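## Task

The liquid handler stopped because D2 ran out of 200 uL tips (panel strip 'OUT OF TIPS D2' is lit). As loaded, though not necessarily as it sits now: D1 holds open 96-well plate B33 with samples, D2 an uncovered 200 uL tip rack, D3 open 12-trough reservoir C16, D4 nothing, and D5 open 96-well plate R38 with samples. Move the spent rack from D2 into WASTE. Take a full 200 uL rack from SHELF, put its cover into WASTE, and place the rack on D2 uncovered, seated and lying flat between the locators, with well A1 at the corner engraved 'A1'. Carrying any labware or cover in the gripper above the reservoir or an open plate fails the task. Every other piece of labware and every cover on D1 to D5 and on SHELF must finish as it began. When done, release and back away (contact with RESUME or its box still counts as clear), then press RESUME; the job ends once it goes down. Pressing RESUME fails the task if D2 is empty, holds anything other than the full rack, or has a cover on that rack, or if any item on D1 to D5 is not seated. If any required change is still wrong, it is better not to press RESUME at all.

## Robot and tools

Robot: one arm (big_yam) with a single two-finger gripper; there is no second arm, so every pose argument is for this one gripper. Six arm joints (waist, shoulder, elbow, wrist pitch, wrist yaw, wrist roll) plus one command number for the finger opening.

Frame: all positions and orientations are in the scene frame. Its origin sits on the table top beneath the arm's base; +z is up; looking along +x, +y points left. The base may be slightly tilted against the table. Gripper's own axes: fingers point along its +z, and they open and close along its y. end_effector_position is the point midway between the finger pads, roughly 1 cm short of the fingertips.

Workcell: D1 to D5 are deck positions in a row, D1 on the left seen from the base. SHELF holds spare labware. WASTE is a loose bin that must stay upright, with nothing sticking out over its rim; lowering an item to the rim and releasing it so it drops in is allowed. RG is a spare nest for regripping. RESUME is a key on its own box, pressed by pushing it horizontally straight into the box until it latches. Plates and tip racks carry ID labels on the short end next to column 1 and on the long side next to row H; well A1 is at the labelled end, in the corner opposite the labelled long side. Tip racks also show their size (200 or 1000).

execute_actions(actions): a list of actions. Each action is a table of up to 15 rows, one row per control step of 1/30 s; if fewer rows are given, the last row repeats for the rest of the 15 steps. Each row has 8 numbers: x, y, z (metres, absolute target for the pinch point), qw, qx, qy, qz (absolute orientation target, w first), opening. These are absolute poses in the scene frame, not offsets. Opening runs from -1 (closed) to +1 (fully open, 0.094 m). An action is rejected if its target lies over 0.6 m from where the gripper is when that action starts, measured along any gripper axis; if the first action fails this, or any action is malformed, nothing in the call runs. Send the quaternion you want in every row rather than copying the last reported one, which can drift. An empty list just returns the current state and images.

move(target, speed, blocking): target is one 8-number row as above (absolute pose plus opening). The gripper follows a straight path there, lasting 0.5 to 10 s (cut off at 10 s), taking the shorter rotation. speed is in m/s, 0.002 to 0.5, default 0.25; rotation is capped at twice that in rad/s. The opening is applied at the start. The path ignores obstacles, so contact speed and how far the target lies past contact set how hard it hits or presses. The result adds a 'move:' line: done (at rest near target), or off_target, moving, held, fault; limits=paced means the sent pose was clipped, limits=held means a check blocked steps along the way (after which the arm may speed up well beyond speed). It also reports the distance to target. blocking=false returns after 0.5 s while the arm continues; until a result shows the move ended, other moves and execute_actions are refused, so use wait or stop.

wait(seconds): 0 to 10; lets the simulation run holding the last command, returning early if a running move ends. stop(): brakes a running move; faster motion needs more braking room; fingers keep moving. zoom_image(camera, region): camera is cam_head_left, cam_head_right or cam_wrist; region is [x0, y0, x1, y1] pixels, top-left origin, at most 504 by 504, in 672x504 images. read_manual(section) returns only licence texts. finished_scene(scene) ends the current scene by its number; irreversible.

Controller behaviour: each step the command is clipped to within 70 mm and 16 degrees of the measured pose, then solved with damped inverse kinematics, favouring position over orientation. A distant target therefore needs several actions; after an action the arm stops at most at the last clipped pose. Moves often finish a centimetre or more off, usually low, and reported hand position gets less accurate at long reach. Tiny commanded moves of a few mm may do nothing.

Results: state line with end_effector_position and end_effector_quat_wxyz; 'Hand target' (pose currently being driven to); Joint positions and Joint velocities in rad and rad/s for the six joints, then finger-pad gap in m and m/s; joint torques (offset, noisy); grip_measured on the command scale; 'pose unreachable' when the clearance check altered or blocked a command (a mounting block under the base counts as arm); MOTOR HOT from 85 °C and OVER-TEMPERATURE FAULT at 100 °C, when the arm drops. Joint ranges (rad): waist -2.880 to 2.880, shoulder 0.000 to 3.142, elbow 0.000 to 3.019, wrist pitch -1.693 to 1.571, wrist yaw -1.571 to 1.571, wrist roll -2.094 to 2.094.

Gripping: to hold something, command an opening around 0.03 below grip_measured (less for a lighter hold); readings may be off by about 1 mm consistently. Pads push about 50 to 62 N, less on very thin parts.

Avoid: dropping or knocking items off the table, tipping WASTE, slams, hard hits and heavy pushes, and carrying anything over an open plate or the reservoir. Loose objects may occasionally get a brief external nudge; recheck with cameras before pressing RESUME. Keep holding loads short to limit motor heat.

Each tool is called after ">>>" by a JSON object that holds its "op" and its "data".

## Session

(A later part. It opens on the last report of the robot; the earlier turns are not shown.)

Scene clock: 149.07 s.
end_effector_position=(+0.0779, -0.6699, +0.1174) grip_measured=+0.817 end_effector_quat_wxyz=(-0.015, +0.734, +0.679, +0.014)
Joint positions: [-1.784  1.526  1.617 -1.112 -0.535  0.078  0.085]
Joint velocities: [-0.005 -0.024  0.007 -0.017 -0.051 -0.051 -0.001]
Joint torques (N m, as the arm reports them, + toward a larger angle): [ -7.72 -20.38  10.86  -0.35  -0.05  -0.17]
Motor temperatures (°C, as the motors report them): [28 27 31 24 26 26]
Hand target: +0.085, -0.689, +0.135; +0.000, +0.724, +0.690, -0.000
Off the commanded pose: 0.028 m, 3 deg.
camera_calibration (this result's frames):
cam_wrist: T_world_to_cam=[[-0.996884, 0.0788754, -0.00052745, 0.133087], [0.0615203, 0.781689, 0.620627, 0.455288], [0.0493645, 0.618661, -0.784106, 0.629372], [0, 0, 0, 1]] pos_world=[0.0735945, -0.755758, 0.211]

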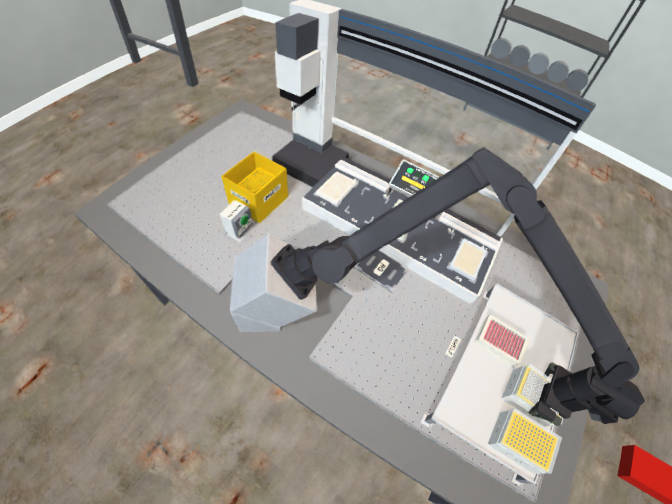

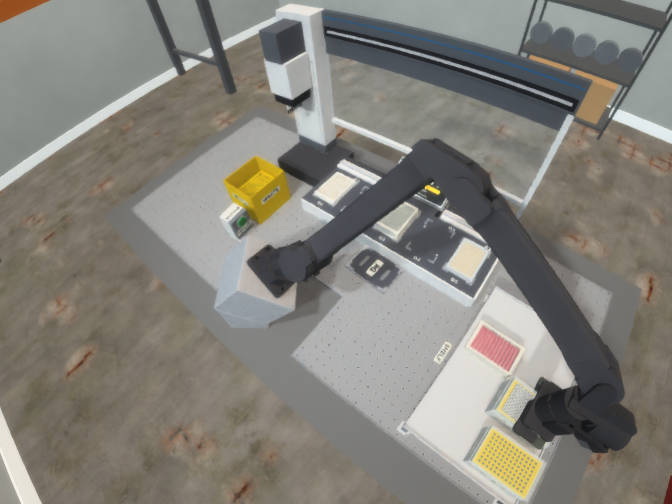

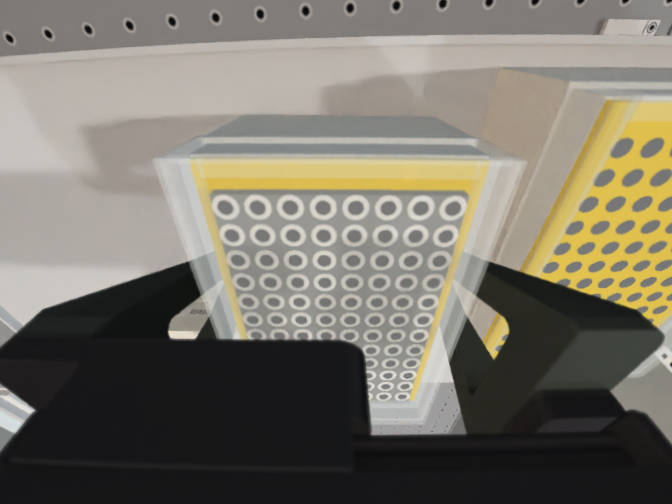

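>>> {"op": "move", "data": {"target": [0.078,-0.695,0.16,0,0.7071,0.7071,0,0.73], "speed": 0.06}}

Scene clock: 154.33 s.
end_effector_position=(+0.0729, -0.6761, +0.1395) grip_measured=+0.817 end_effector_quat_wxyz=(-0.014, +0.718, +0.696, +0.017)
Joint positions: [-1.818  1.526  1.664 -1.179 -0.557 -0.006  0.085]
Joint velocities: [-0.005 -0.015 -0.017 -0.002 -0.007  0.007 -0.   ]
Joint torques (N m, as the arm reports them, + toward a larger angle): [ -8.19 -20.13  10.78  -0.42  -0.08  -0.15]
Motor temperatures (°C, as the motors report them): [28 27 31 24 26 26]
Hand target: +0.078, -0.695, +0.160; +0.001, +0.707, +0.707, -0.000
Off the commanded pose: 0.028 m, 3 deg.
move: off_target
camera_calibration (this result's frames):
cam_wrist: T_world_to_cam=[[-0.999493, 0.0309777, -0.00735776, 0.0973863], [0.0196561, 0.78213, 0.622805, 0.449746], [0.0250478, 0.622344, -0.782343, 0.654826], [0, 0, 0, 1]] pos_world=[0.0720947, -0.762304, 0.23291]

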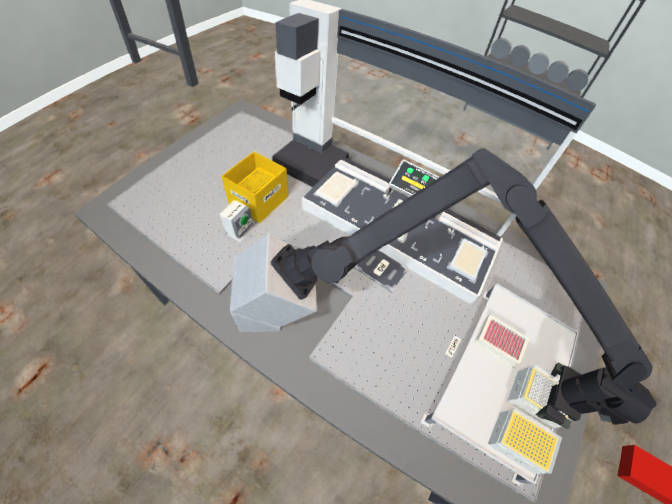

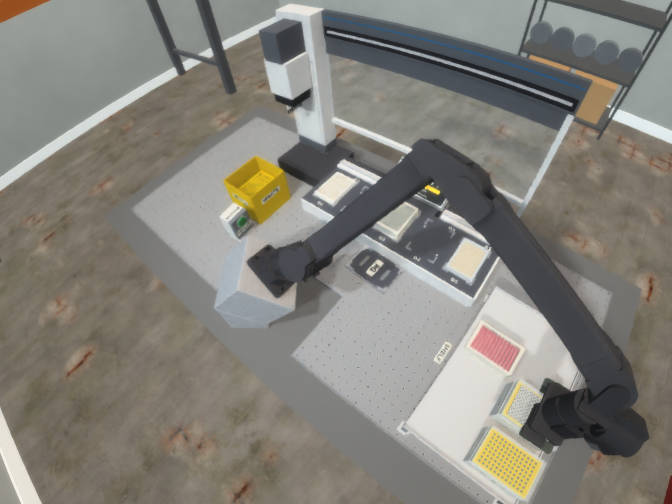

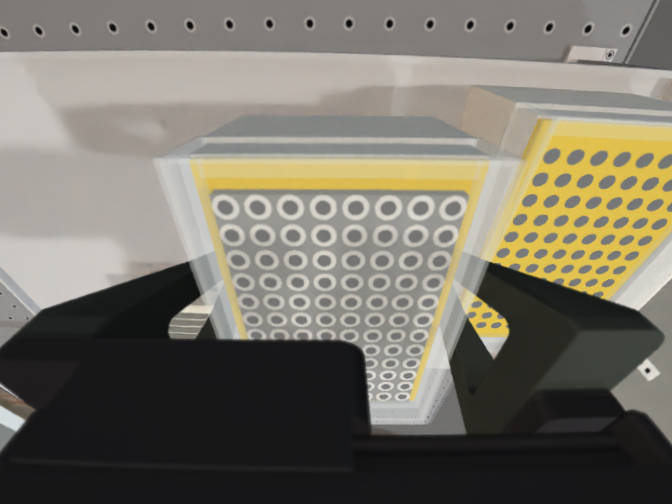

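>>> {"op": "move", "data": {"target": [0.07,-0.695,0.225,0,0.7071,0.7071,0,0.73], "speed": 0.1}}

>>> {"op": "move", "data": {"target": [0.035,-0.65,0.215,0,0.7071,0.7071,0,0.73], "speed": 0.12}}

>>> {"op": "move", "data": {"target": [0.035,-0.36,0.17,0,0.7071,0.7071,0,0.73], "speed": 0.18}}

Scene clock: 160.10 s.
end_effector_position=(+0.0626, -0.6797, +0.2034) grip_measured=+0.817 end_effector_quat_wxyz=(-0.012, +0.720, +0.694, +0.018)
Joint positions: [-1.91   1.501  1.754 -1.347 -0.605 -0.097  0.085]
Joint velocities: [-0.015 -0.015 -0.002 -0.012 -0.037 -0.037 -0.001]
Joint torques (N m, as the arm reports them, + toward a larger angle): [ -8.29 -19.52  10.85  -0.42  -0.07  -0.16]
Motor temperatures (°C, as the motors report them): [28 28 32 24 27 26]
Hand target: +0.070, -0.695, +0.225; +0.001, +0.707, +0.707, -0.000
Off the commanded pose: 0.027 m, 3 deg.
move: off_target
camera_calibration (this result's frames):
cam_wrist: T_world_to_cam=[[-0.999276, 0.036352, -0.0111885, 0.0921047], [0.0215019, 0.782565, 0.622197, 0.413264], [0.0313739, 0.621506, -0.782781, 0.706438], [0, 0, 0, 1]] pos_world=[0.0609883, -0.76581, 0.296885]

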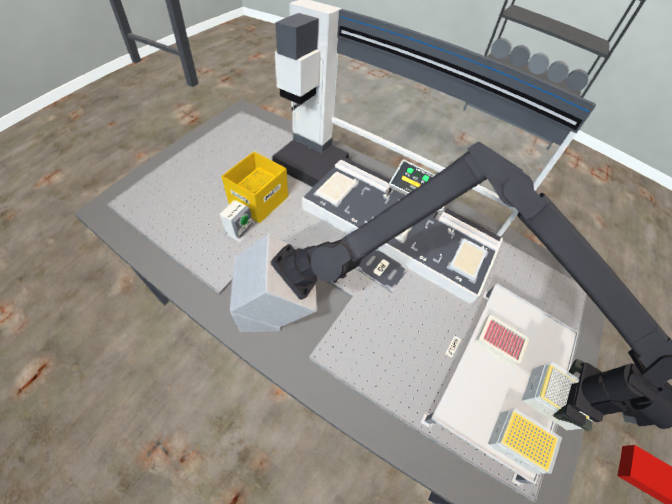

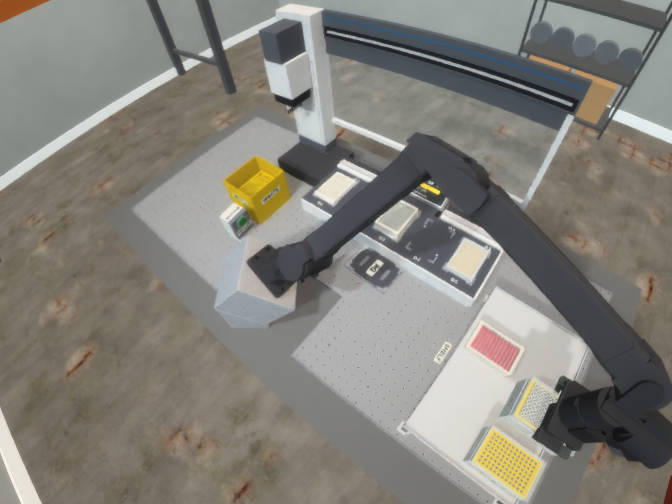

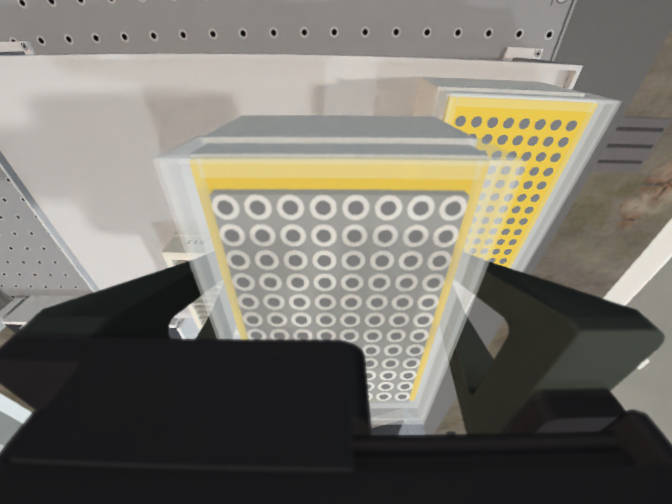

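Scene clock: 161.03 s.
end_effector_position=(+0.0347, -0.6510, +0.2102) grip_measured=+0.817 end_effector_quat_wxyz=(-0.003, +0.713, +0.701, +0.006)
Joint positions: [-1.975  1.434  1.613 -1.277 -0.635 -0.164  0.085]
Joint velocities: [-0.024 -0.005 -0.017  0.012 -0.022 -0.037 -0.001]
Joint torques (N m, as the arm reports them, + toward a larger angle): [ -7.72 -18.44   6.46   0.42  -0.08  -0.18]
Motor temperatures (°C, as the motors report them): [28 28 32 24 27 26]
Hand target: +0.036, -0.649, +0.215; +0.001, +0.707, +0.707, +0.000
Off the commanded pose: 0.005 m, 1 deg.
move: done
camera_calibration (this result's frames):
cam_wrist: T_world_to_cam=[[-0.999812, 0.0179388, -0.00741875, 0.0505017], [0.00994143, 0.801405, 0.598039, 0.404904], [0.0166735, 0.597853, -0.801433, 0.683817], [0, 0, 0, 1]] pos_world=[0.0350652, -0.73422, 0.30626]

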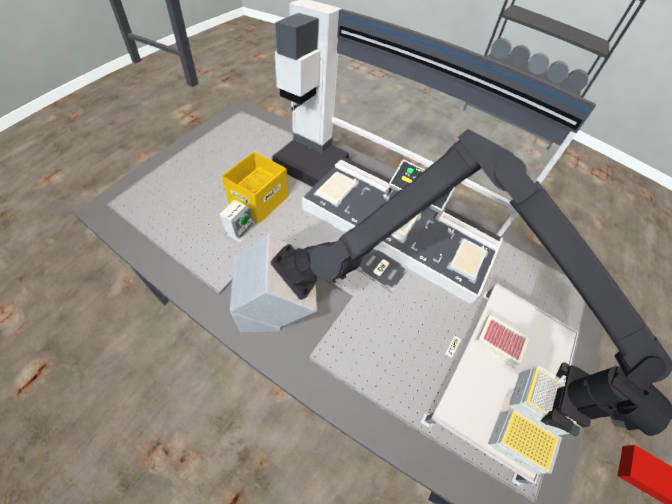

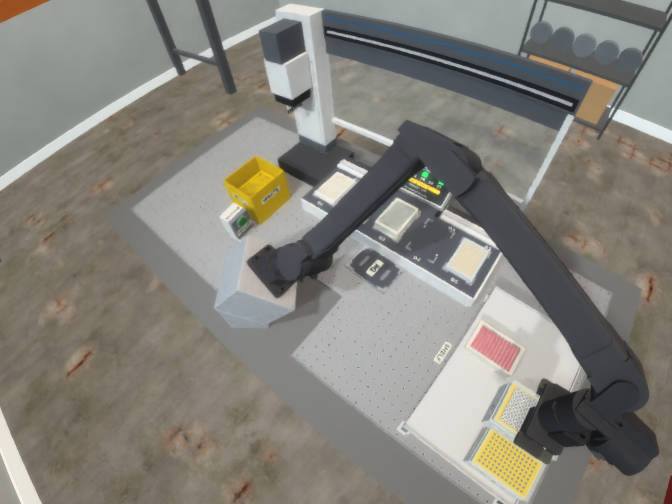

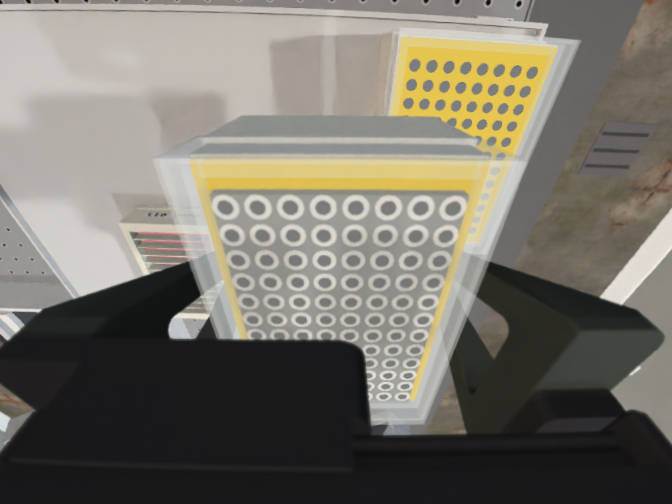

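Scene clock: 163.03 s.
end_effector_position=(+0.0433, -0.3590, +0.1694) grip_measured=+0.817 end_effector_quat_wxyz=(-0.002, +0.711, +0.703, +0.007)
Joint positions: [-2.019  0.808  0.667 -0.986 -0.656 -0.219  0.085]
Joint velocities: [ 0.005 -0.005  0.017 -0.007 -0.007 -0.066  0.   ]
Joint torques (N m, as the arm reports them, + toward a larger angle): [-3.02 -5.86  5.8   0.37 -0.1  -0.16]
Motor temperatures (°C, as the motors report them): [28 28 32 24 27 26]
Hand target: +0.041, -0.359, +0.171; +0.000, +0.707, +0.707, -0.000
Off the commanded pose: 0.008 m, 1 deg.
move: done
camera_calibration (this result's frames):
cam_wrist: T_world_to_cam=[[-0.999881, 0.0122063, -0.00948339, 0.0518775], [0.00411212, 0.801465, 0.598027, 0.19553], [0.0149003, 0.597917, -0.80142, 0.476534], [0, 0, 0, 1]] pos_world=[0.0439667, -0.442272, 0.265463]

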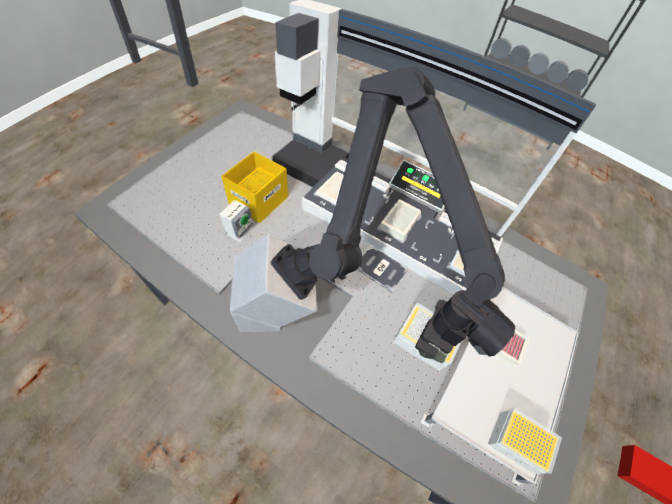

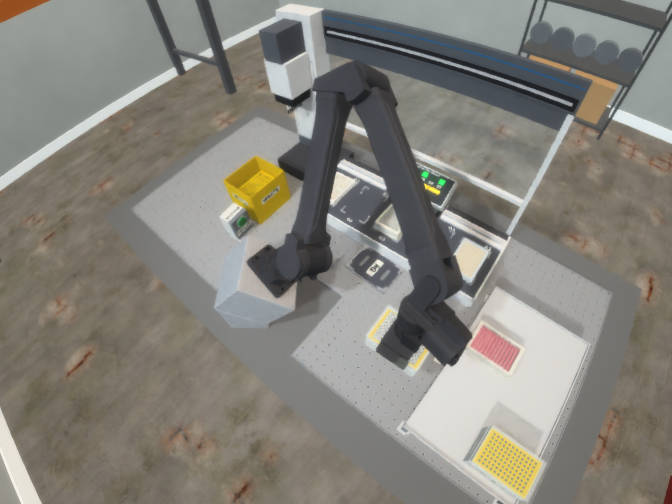

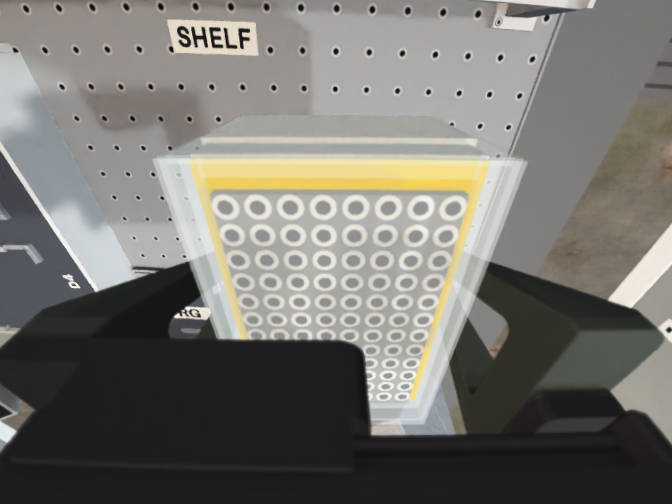

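>>> {"op": "move", "data": {"target": [0.09,-0.33,0.13,0,1,0,0,0.73], "speed": 0.35}}

>>> {"op": "move", "data": {"target": [0.09,-0.33,0.04,0,1,0,0,0.73], "speed": 0.1}}

Scene clock: 170.40 s.
end_effector_position=(+0.0877, -0.3339, +0.1304) grip_measured=+0.816 end_effector_quat_wxyz=(-0.005, +1.000, +0.003, -0.003)
Joint positions: [-1.736  0.71   0.554 -0.807 -0.5    1.629  0.085]
Joint velocities: [ 0.005 -0.005 -0.012 -0.002 -0.007  0.007  0.001]
Joint torques (N m, as the arm reports them, + toward a larger angle): [-0.1  -6.93  4.99  0.37  0.31  0.1 ]
Motor temperatures (°C, as the motors report them): [28 27 31 24 27 26]
Hand target: +0.090, -0.330, +0.129; -0.002, +1.000, +0.001, -0.001
Off the commanded pose: 0.005 m, 1 deg.
move: done
camera_calibration (this result's frames):
cam_wrist: T_world_to_cam=[[-0.00509271, 0.999963, 0.00688818, 0.335965], [0.812953, 0.000128954, 0.582329, -0.137899], [0.582307, 0.00856541, -0.812924, 0.184552], [0, 0, 0, 1]] pos_world=[0.00635087, -0.337515, 0.228015]

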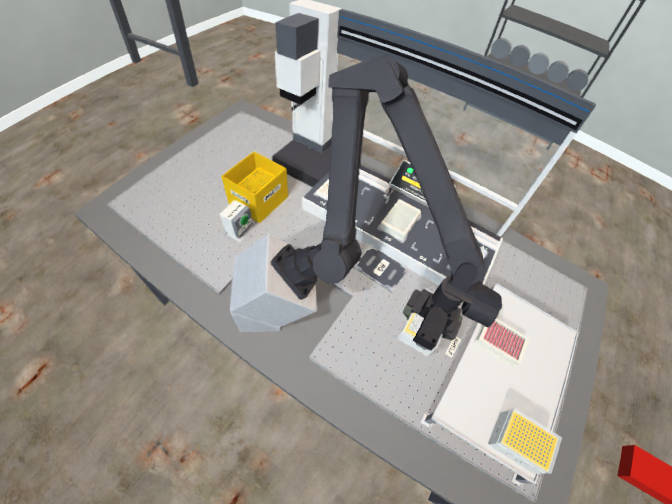

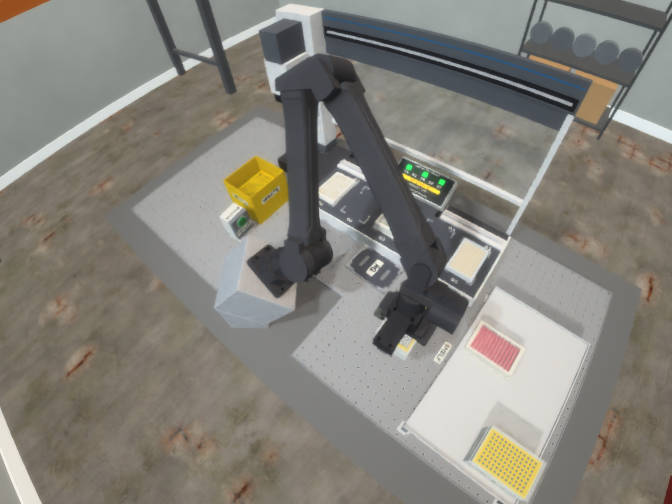

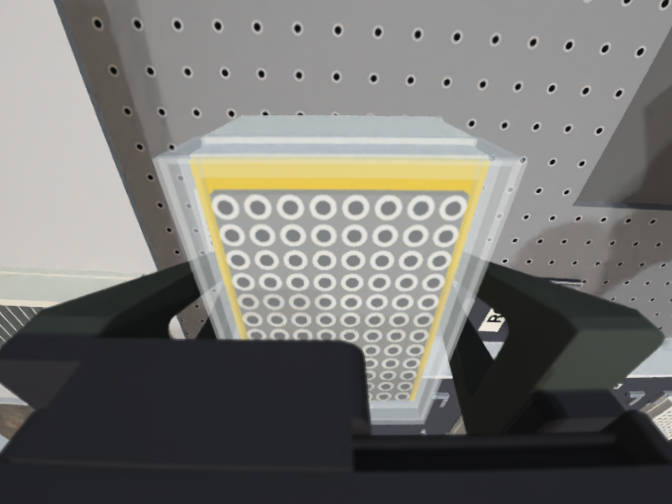

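Scene clock: 171.70 s.
end_effector_position=(+0.0893, -0.3347, +0.0471) grip_measured=+0.816 end_effector_quat_wxyz=(+0.005, +1.000, +0.006, -0.003)
Joint positions: [-1.562  0.937  0.475 -0.411 -0.393  1.785  0.085]
Joint velocities: [-0.005 -0.015  0.002 -0.007 -0.066  0.022 -0.   ]
Joint torques (N m, as the arm reports them, + toward a larger angle): [-0.7  -6.4   3.1   0.69  0.19  0.1 ]
Motor temperatures (°C, as the motors report them): [28 27 31 24 27 26]
Hand target: +0.089, -0.328, +0.041; -0.001, +1.000, +0.001, -0.001
Off the commanded pose: 0.009 m, 1 deg.
move: done
camera_calibration (this result's frames):
cam_wrist: T_world_to_cam=[[-0.0119949, 0.999833, -0.013805, 0.338963], [0.812027, 0.0177963, 0.583348, -0.0847933], [0.583496, -0.00421281, -0.812105, 0.111478], [0, 0, 0, 1]] pos_world=[0.00787306, -0.336927, 0.144676]

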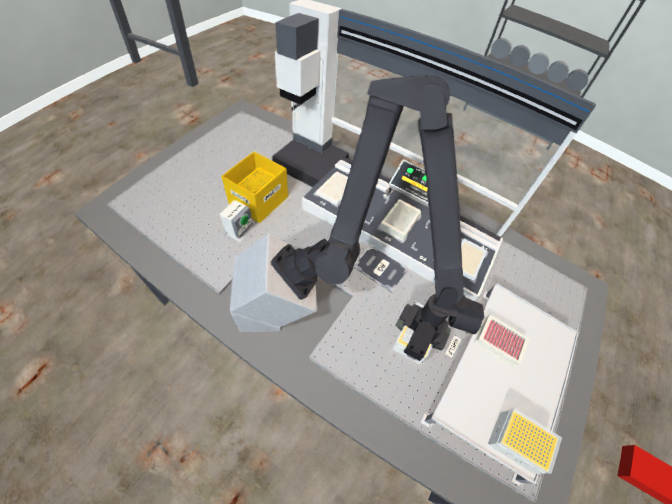

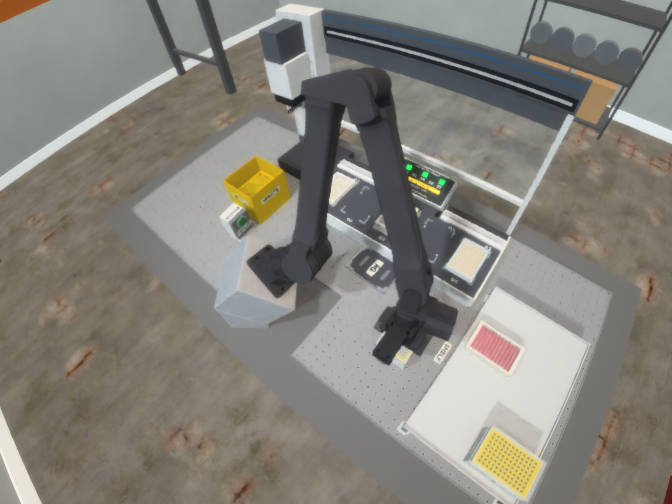

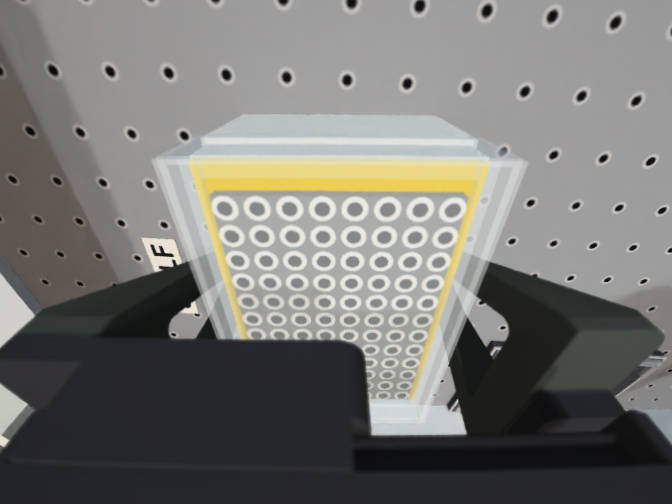

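>>> {"op": "execute_actions", "data": {"actions": [[[0.09,-0.33,0.034,0,1,0,0,0.73]],[[0.09,-0.33,0.034,0,1,0,0,1]],[[0.091,-0.334,0.04,0,1,0,0,1],[0.091,-0.337,0.044,0,1,0,0,1],[0.091,-0.34,0.048,0,1,0,0,1],[0.091,-0.343,0.052,0,1,0,0,1],[0.091,-0.345,0.056,0,1,0,0,1],[0.091,-0.347,0.06,0,1,0,0,1],[0.091,-0.348,0.065,0,1,0,0,1],[0.091,-0.348,0.07,0,1,0,0,1]]]}}

Scene clock: 178.33 s.
end_effector_position=(+0.0880, -0.3337, +0.0633) grip_measured=+1.000 end_effector_quat_wxyz=(-0.010, +1.000, -0.011, -0.001)
Joint positions: [-1.6    0.899  0.499 -0.519 -0.426  1.773  0.094]
Joint velocities: [-0.005 -0.015  0.012 -0.022 -0.066 -0.051  0.   ]
Joint torques (N m, as the arm reports them, + toward a larger angle): [-2.54 -7.54  6.18 -0.28  0.04 -0.15]
Motor temperatures (°C, as the motors report them): [28 27 30 24 27 26]
Hand target: +0.091, -0.348, +0.070; +0.000, +1.000, -0.000, +0.000
Off the commanded pose: 0.016 m, 2 deg.
camera_calibration (this result's frames):
cam_wrist: T_world_to_cam=[[0.0218187, 0.999612, 0.0172917, 0.3331], [0.809996, -0.0278129, 0.585775, -0.108338], [0.586029, 0.00122534, -0.810289, 0.126895], [0, 0, 0, 1]] pos_world=[0.00612112, -0.33614, 0.160523]

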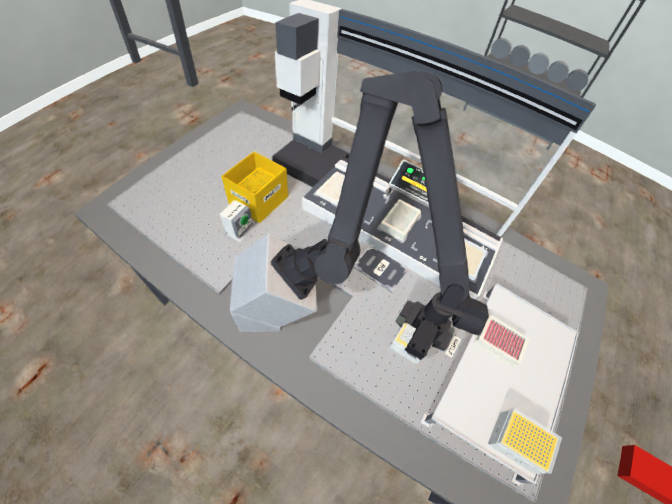

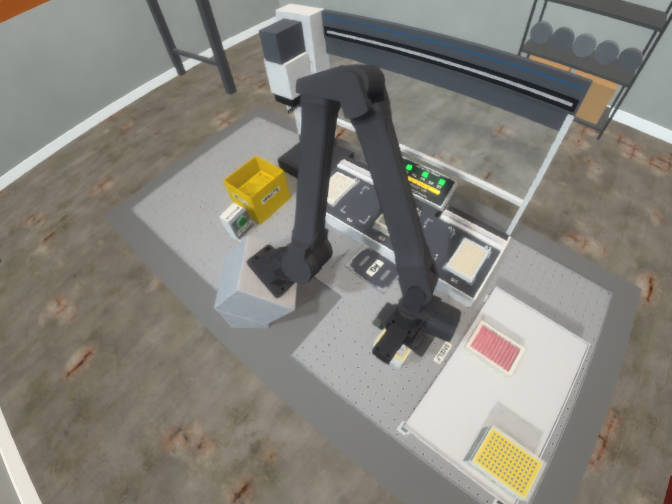

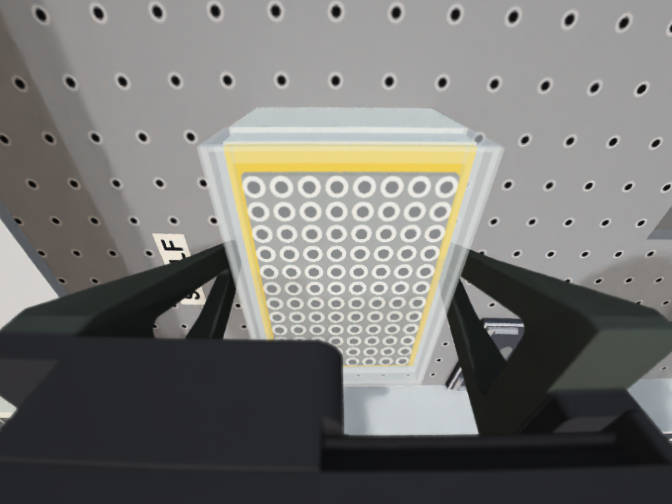

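>>> {"op": "execute_actions", "data": {"actions": [[[0.091,-0.346,0.075,0,1,0,0,1],[0.091,-0.345,0.08,0,1,0,0,1],[0.091,-0.345,0.085,0,1,0,0,1],[0.091,-0.345,0.09,0,1,0,0,1],[0.091,-0.345,0.095,0,1,0,0,1],[0.091,-0.345,0.1,0,1,0,0,1],[0.091,-0.345,0.106,0,1,0,0,1],[0.091,-0.345,0.112,0,1,0,0,1],[0.091,-0.345,0.118,0,1,0,0,1],[0.091,-0.345,0.124,0,1,0,0,1],[0.091,-0.345,0.13,0,1,0,0,1],[0.091,-0.345,0.136,0.0,0.995,0.1,0,1]]]}}

>>> {"op": "move", "data": {"target": [0.091,-0.335,0.145,0,0.1,0.995,0,1], "speed": 0.5}}

>>> {"op": "move", "data": {"target": [0.091,-0.326,0.095,0,0,1,0,1], "speed": 0.12}}

Scene clock: 185.63 s.
end_effector_position=(+0.0877, -0.3303, +0.1227) grip_measured=+1.000 end_effector_quat_wxyz=(-0.005, +0.999, +0.034, -0.003)
Joint positions: [-1.717  0.716  0.535 -0.772 -0.489  1.584  0.094]
Joint velocities: [-0.161 -0.249  0.1   -0.281 -0.11  -0.755  0.   ]
Joint torques (N m, as the arm reports them, + toward a larger angle): [-1.48 -4.31  8.19 -0.23  0.06 -0.14]
Motor temperatures (°C, as the motors report them): [28 26 31 24 27 26]
Hand target: +0.092, -0.346, +0.134; +0.005, +0.995, +0.096, -0.003
Off the commanded pose: 0.020 m, 8 deg.
camera_calibration (this result's frames):
cam_wrist: T_world_to_cam=[[-0.0685901, 0.997624, 0.00646761, 0.33735], [0.810601, 0.0519501, 0.58329, -0.116247], [0.581568, 0.0452506, -0.812238, 0.190368], [0, 0, 0, 1]] pos_world=[0.0066566, -0.339124, 0.220248]

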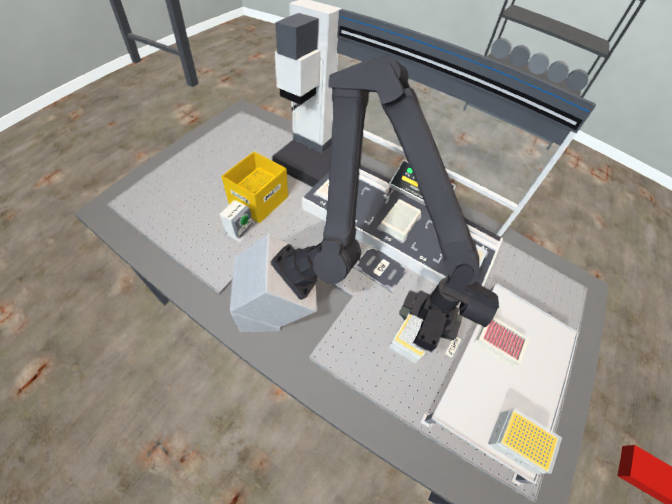

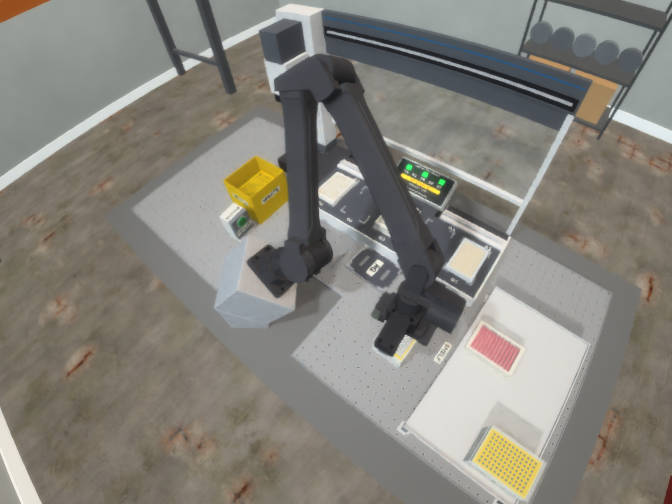

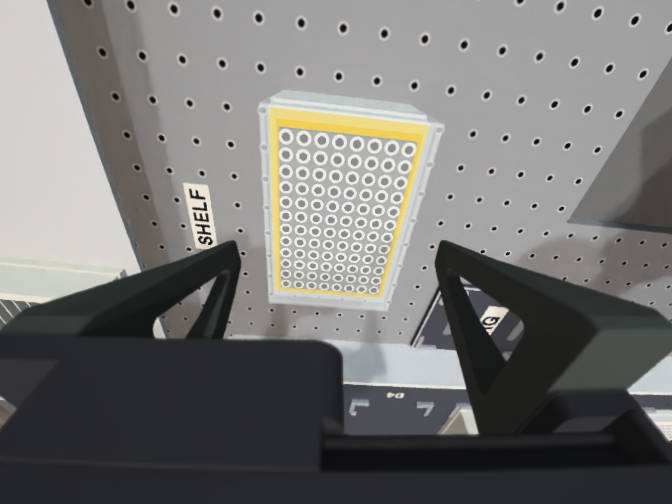

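Scene clock: 189.27 s.
end_effector_position=(+0.0876, -0.3204, +0.1350) grip_measured=+1.000 end_effector_quat_wxyz=(-0.001, +0.111, +0.994, +0.014)
Joint positions: [-1.752  0.675  0.536 -0.85  -0.518 -1.309  0.094]
Joint velocities: [-0.015 -0.005 -0.017 -0.012 -0.022 -0.022  0.   ]
Joint torques (N m, as the arm reports them, + toward a larger angle): [-1.45 -5.22  8.36 -0.4  -0.18 -0.16]
Motor temperatures (°C, as the motors report them): [28 26 31 24 27 26]
Hand target: +0.091, -0.335, +0.145; -0.000, +0.100, +0.995, -0.001
Off the commanded pose: 0.018 m, 2 deg.
move: off_target
camera_calibration (this result's frames):
cam_wrist: T_world_to_cam=[[-0.221305, -0.974735, -0.0302518, -0.286254], [-0.79037, 0.161102, 0.591068, 0.0503163], [-0.571261, 0.154716, -0.806055, 0.335216], [0, 0, 0, 1]] pos_world=[0.167915, -0.338992, 0.231802]

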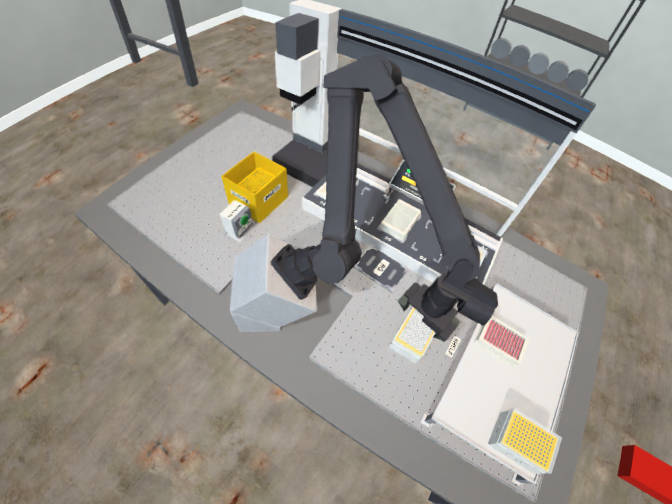

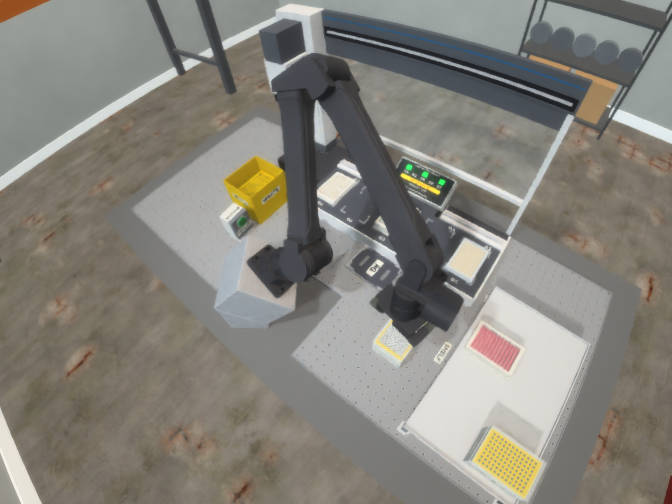

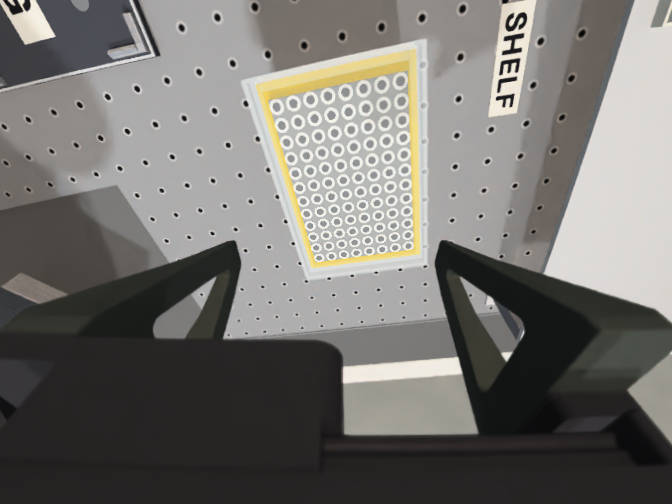

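Scene clock: 190.53 s.
end_effector_position=(+0.0927, -0.3339, +0.1041) grip_measured=+1.000 end_effector_quat_wxyz=(-0.000, +0.006, +1.000, -0.012)
Joint positions: [-1.655  0.744  0.504 -0.65  -0.454 -1.406  0.094]
Joint velocities: [-0.015 -0.015  0.027  0.002  0.007 -0.051  0.   ]
Joint torques (N m, as the arm reports them, + toward a larger angle): [-0.07 -4.26  4.51  0.41  0.08 -0.16]
Motor temperatures (°C, as the motors report them): [28 26 31 24 27 26]
Hand target: +0.090, -0.325, +0.096; -0.000, -0.001, +1.000, +0.001
Off the commanded pose: 0.012 m, 2 deg.
move: off_target
camera_calibration (this result's frames):
cam_wrist: T_world_to_cam=[[-0.0113086, -0.999723, 0.0206198, -0.332309], [-0.808353, 0.0212782, 0.588314, 0.0300622], [-0.58859, -0.0100151, -0.80837, 0.262084], [0, 0, 0, 1]] pos_world=[0.174803, -0.330232, 0.201027]

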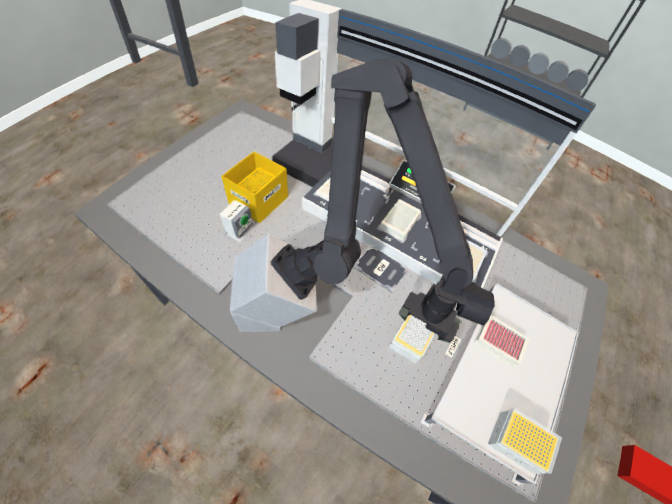

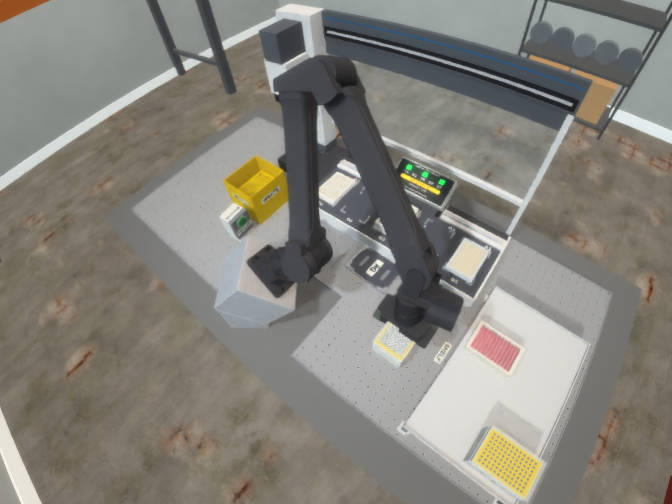

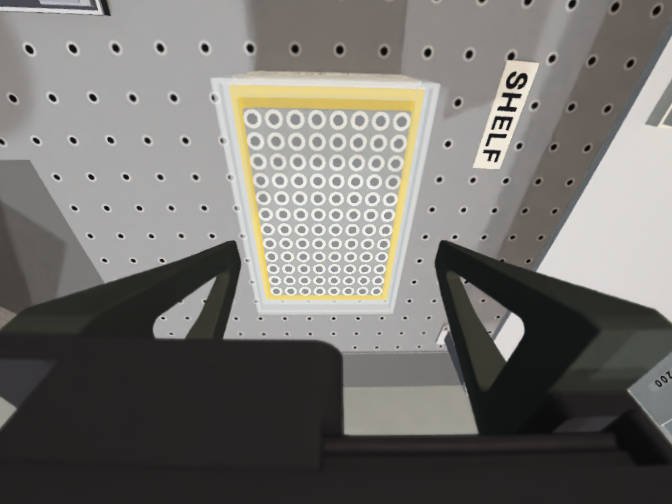

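>>> {"op": "execute_actions", "data": {"actions": [[[0.095,-0.322,0.094,0,0,1,0,1],[0.097,-0.32,0.092,0,0,1,0,1],[0.099,-0.32,0.09,0,0,1,0,1]]]}}

Scene clock: 193.80 s.
end_effector_position=(+0.1009, -0.3264, +0.0957) grip_measured=+1.000 end_effector_quat_wxyz=(-0.000, -0.008, +1.000, -0.007)
Joint positions: [-1.599  0.744  0.488 -0.626 -0.421 -1.389  0.094]
Joint velocities: [ 0.005 -0.005 -0.007  0.002  0.022 -0.022  0.   ]
Joint torques (N m, as the arm reports them, + toward a larger angle): [-0.37 -5.09  4.4   0.44  0.07  0.15]
Motor temperatures (°C, as the motors report them): [27 26 30 24 27 26]
Hand target: +0.099, -0.320, +0.090; -0.001, -0.000, +1.000, +0.000
Off the commanded pose: 0.009 m, 1 deg.
camera_calibration (this result's frames):
cam_wrist: T_world_to_cam=[[0.0149597, -0.99984, 0.00985011, -0.326271], [-0.808736, -0.0063062, 0.588138, 0.0324825], [-0.587981, -0.0167645, -0.808701, 0.257981], [0, 0, 0, 1]] pos_world=[0.182839, -0.321689, 0.192739]

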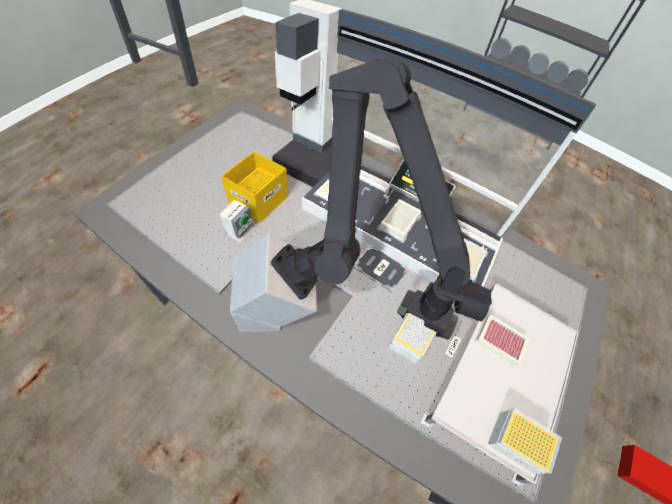

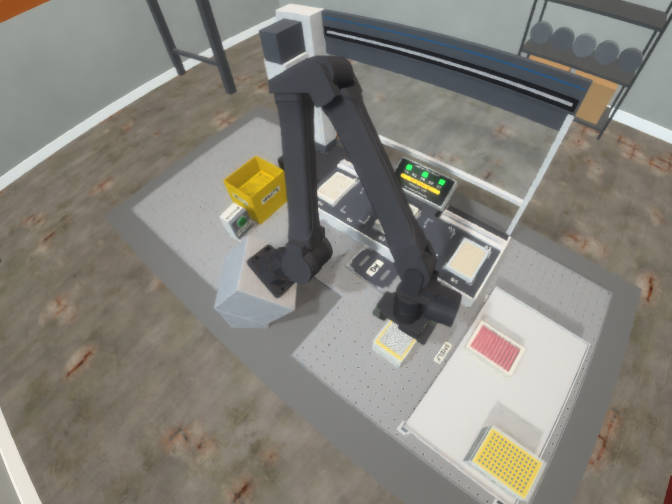

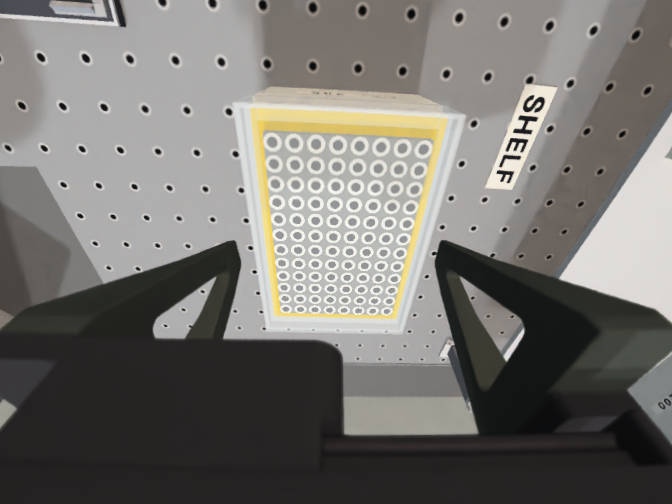

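>>> {"op": "execute_actions", "data": {"actions": [[[0.099,-0.321,0.087,0,0.02,1,0,1],[0.099,-0.321,0.083,0,0.02,1,0,1],[0.099,-0.321,0.079,0,0.02,1,0,1],[0.099,-0.321,0.075,0,0.02,1,0,1],[0.099,-0.321,0.071,0,0.02,1,0,1],[0.099,-0.321,0.067,0,0.02,1,0,1],[0.099,-0.321,0.063,0,0.02,1,0,1],[0.099,-0.321,0.059,0,0.02,1,0,1],[0.099,-0.321,0.055,0,0.02,1,0,1],[0.099,-0.321,0.051,0,0.02,1,0,1],[0.099,-0.321,0.047,0,0.02,1,0,1],[0.099,-0.321,0.043,0,0.02,1,0,1],[0.099,-0.321,0.039,0,0.02,1,0,1],[0.099,-0.321,0.036,0,0.02,1,0,1],[0.099,-0.321,0.034,0,0.02,1,0,1]],[[0.099,-0.321,0.034,0,0.02,1,0,1]],[[0.099,-0.321,0.034,0,0.02,1,0,0.73]]]}}

Scene clock: 200.40 s.
end_effector_position=(+0.0993, -0.3282, +0.0398) grip_measured=+0.812 end_effector_quat_wxyz=(-0.000, +0.015, +1.000, -0.009)
Joint positions: [-1.509  0.937  0.455 -0.368 -0.361 -1.269  0.085]
Joint velocities: [ 0.005 -0.005  0.007  0.002 -0.022  0.066 -0.001]
Joint torques (N m, as the arm reports them, + toward a larger angle): [-0.47 -6.58  2.95  0.48  0.07  0.14]
Motor temperatures (°C, as the motors report them): [27 26 30 24 26 26]
Hand target: +0.099, -0.321, +0.034; -0.000, +0.020, +1.000, -0.000
Off the commanded pose: 0.009 m, 1 deg.
camera_calibration (this result's frames):
cam_wrist: T_world_to_cam=[[-0.029244, -0.99948, 0.0135907, -0.323108], [-0.808184, 0.0316434, 0.588079, 0.0765337], [-0.588203, 0.00621398, -0.808689, 0.219373], [0, 0, 0, 1]] pos_world=[0.18144, -0.326725, 0.136788]

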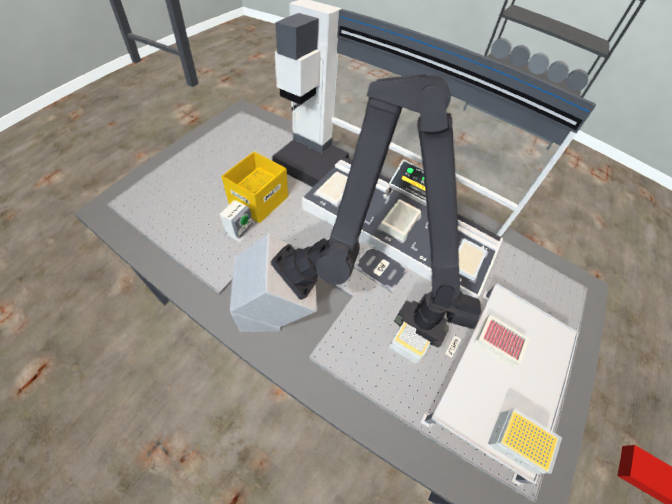

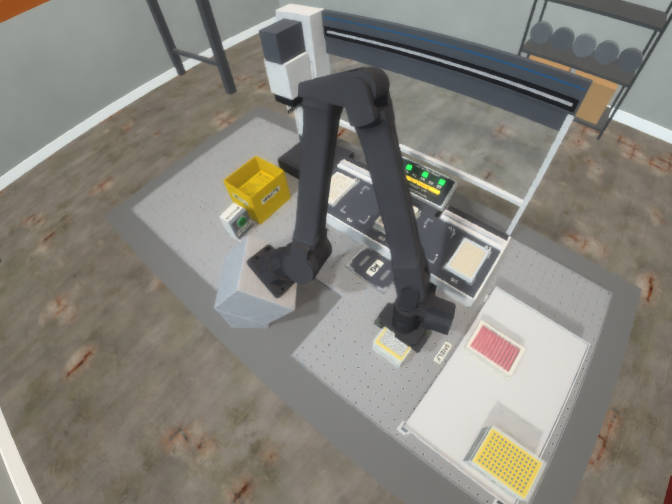

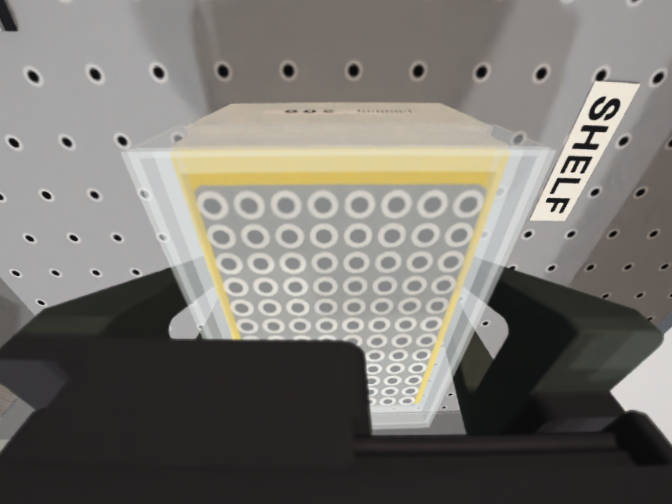

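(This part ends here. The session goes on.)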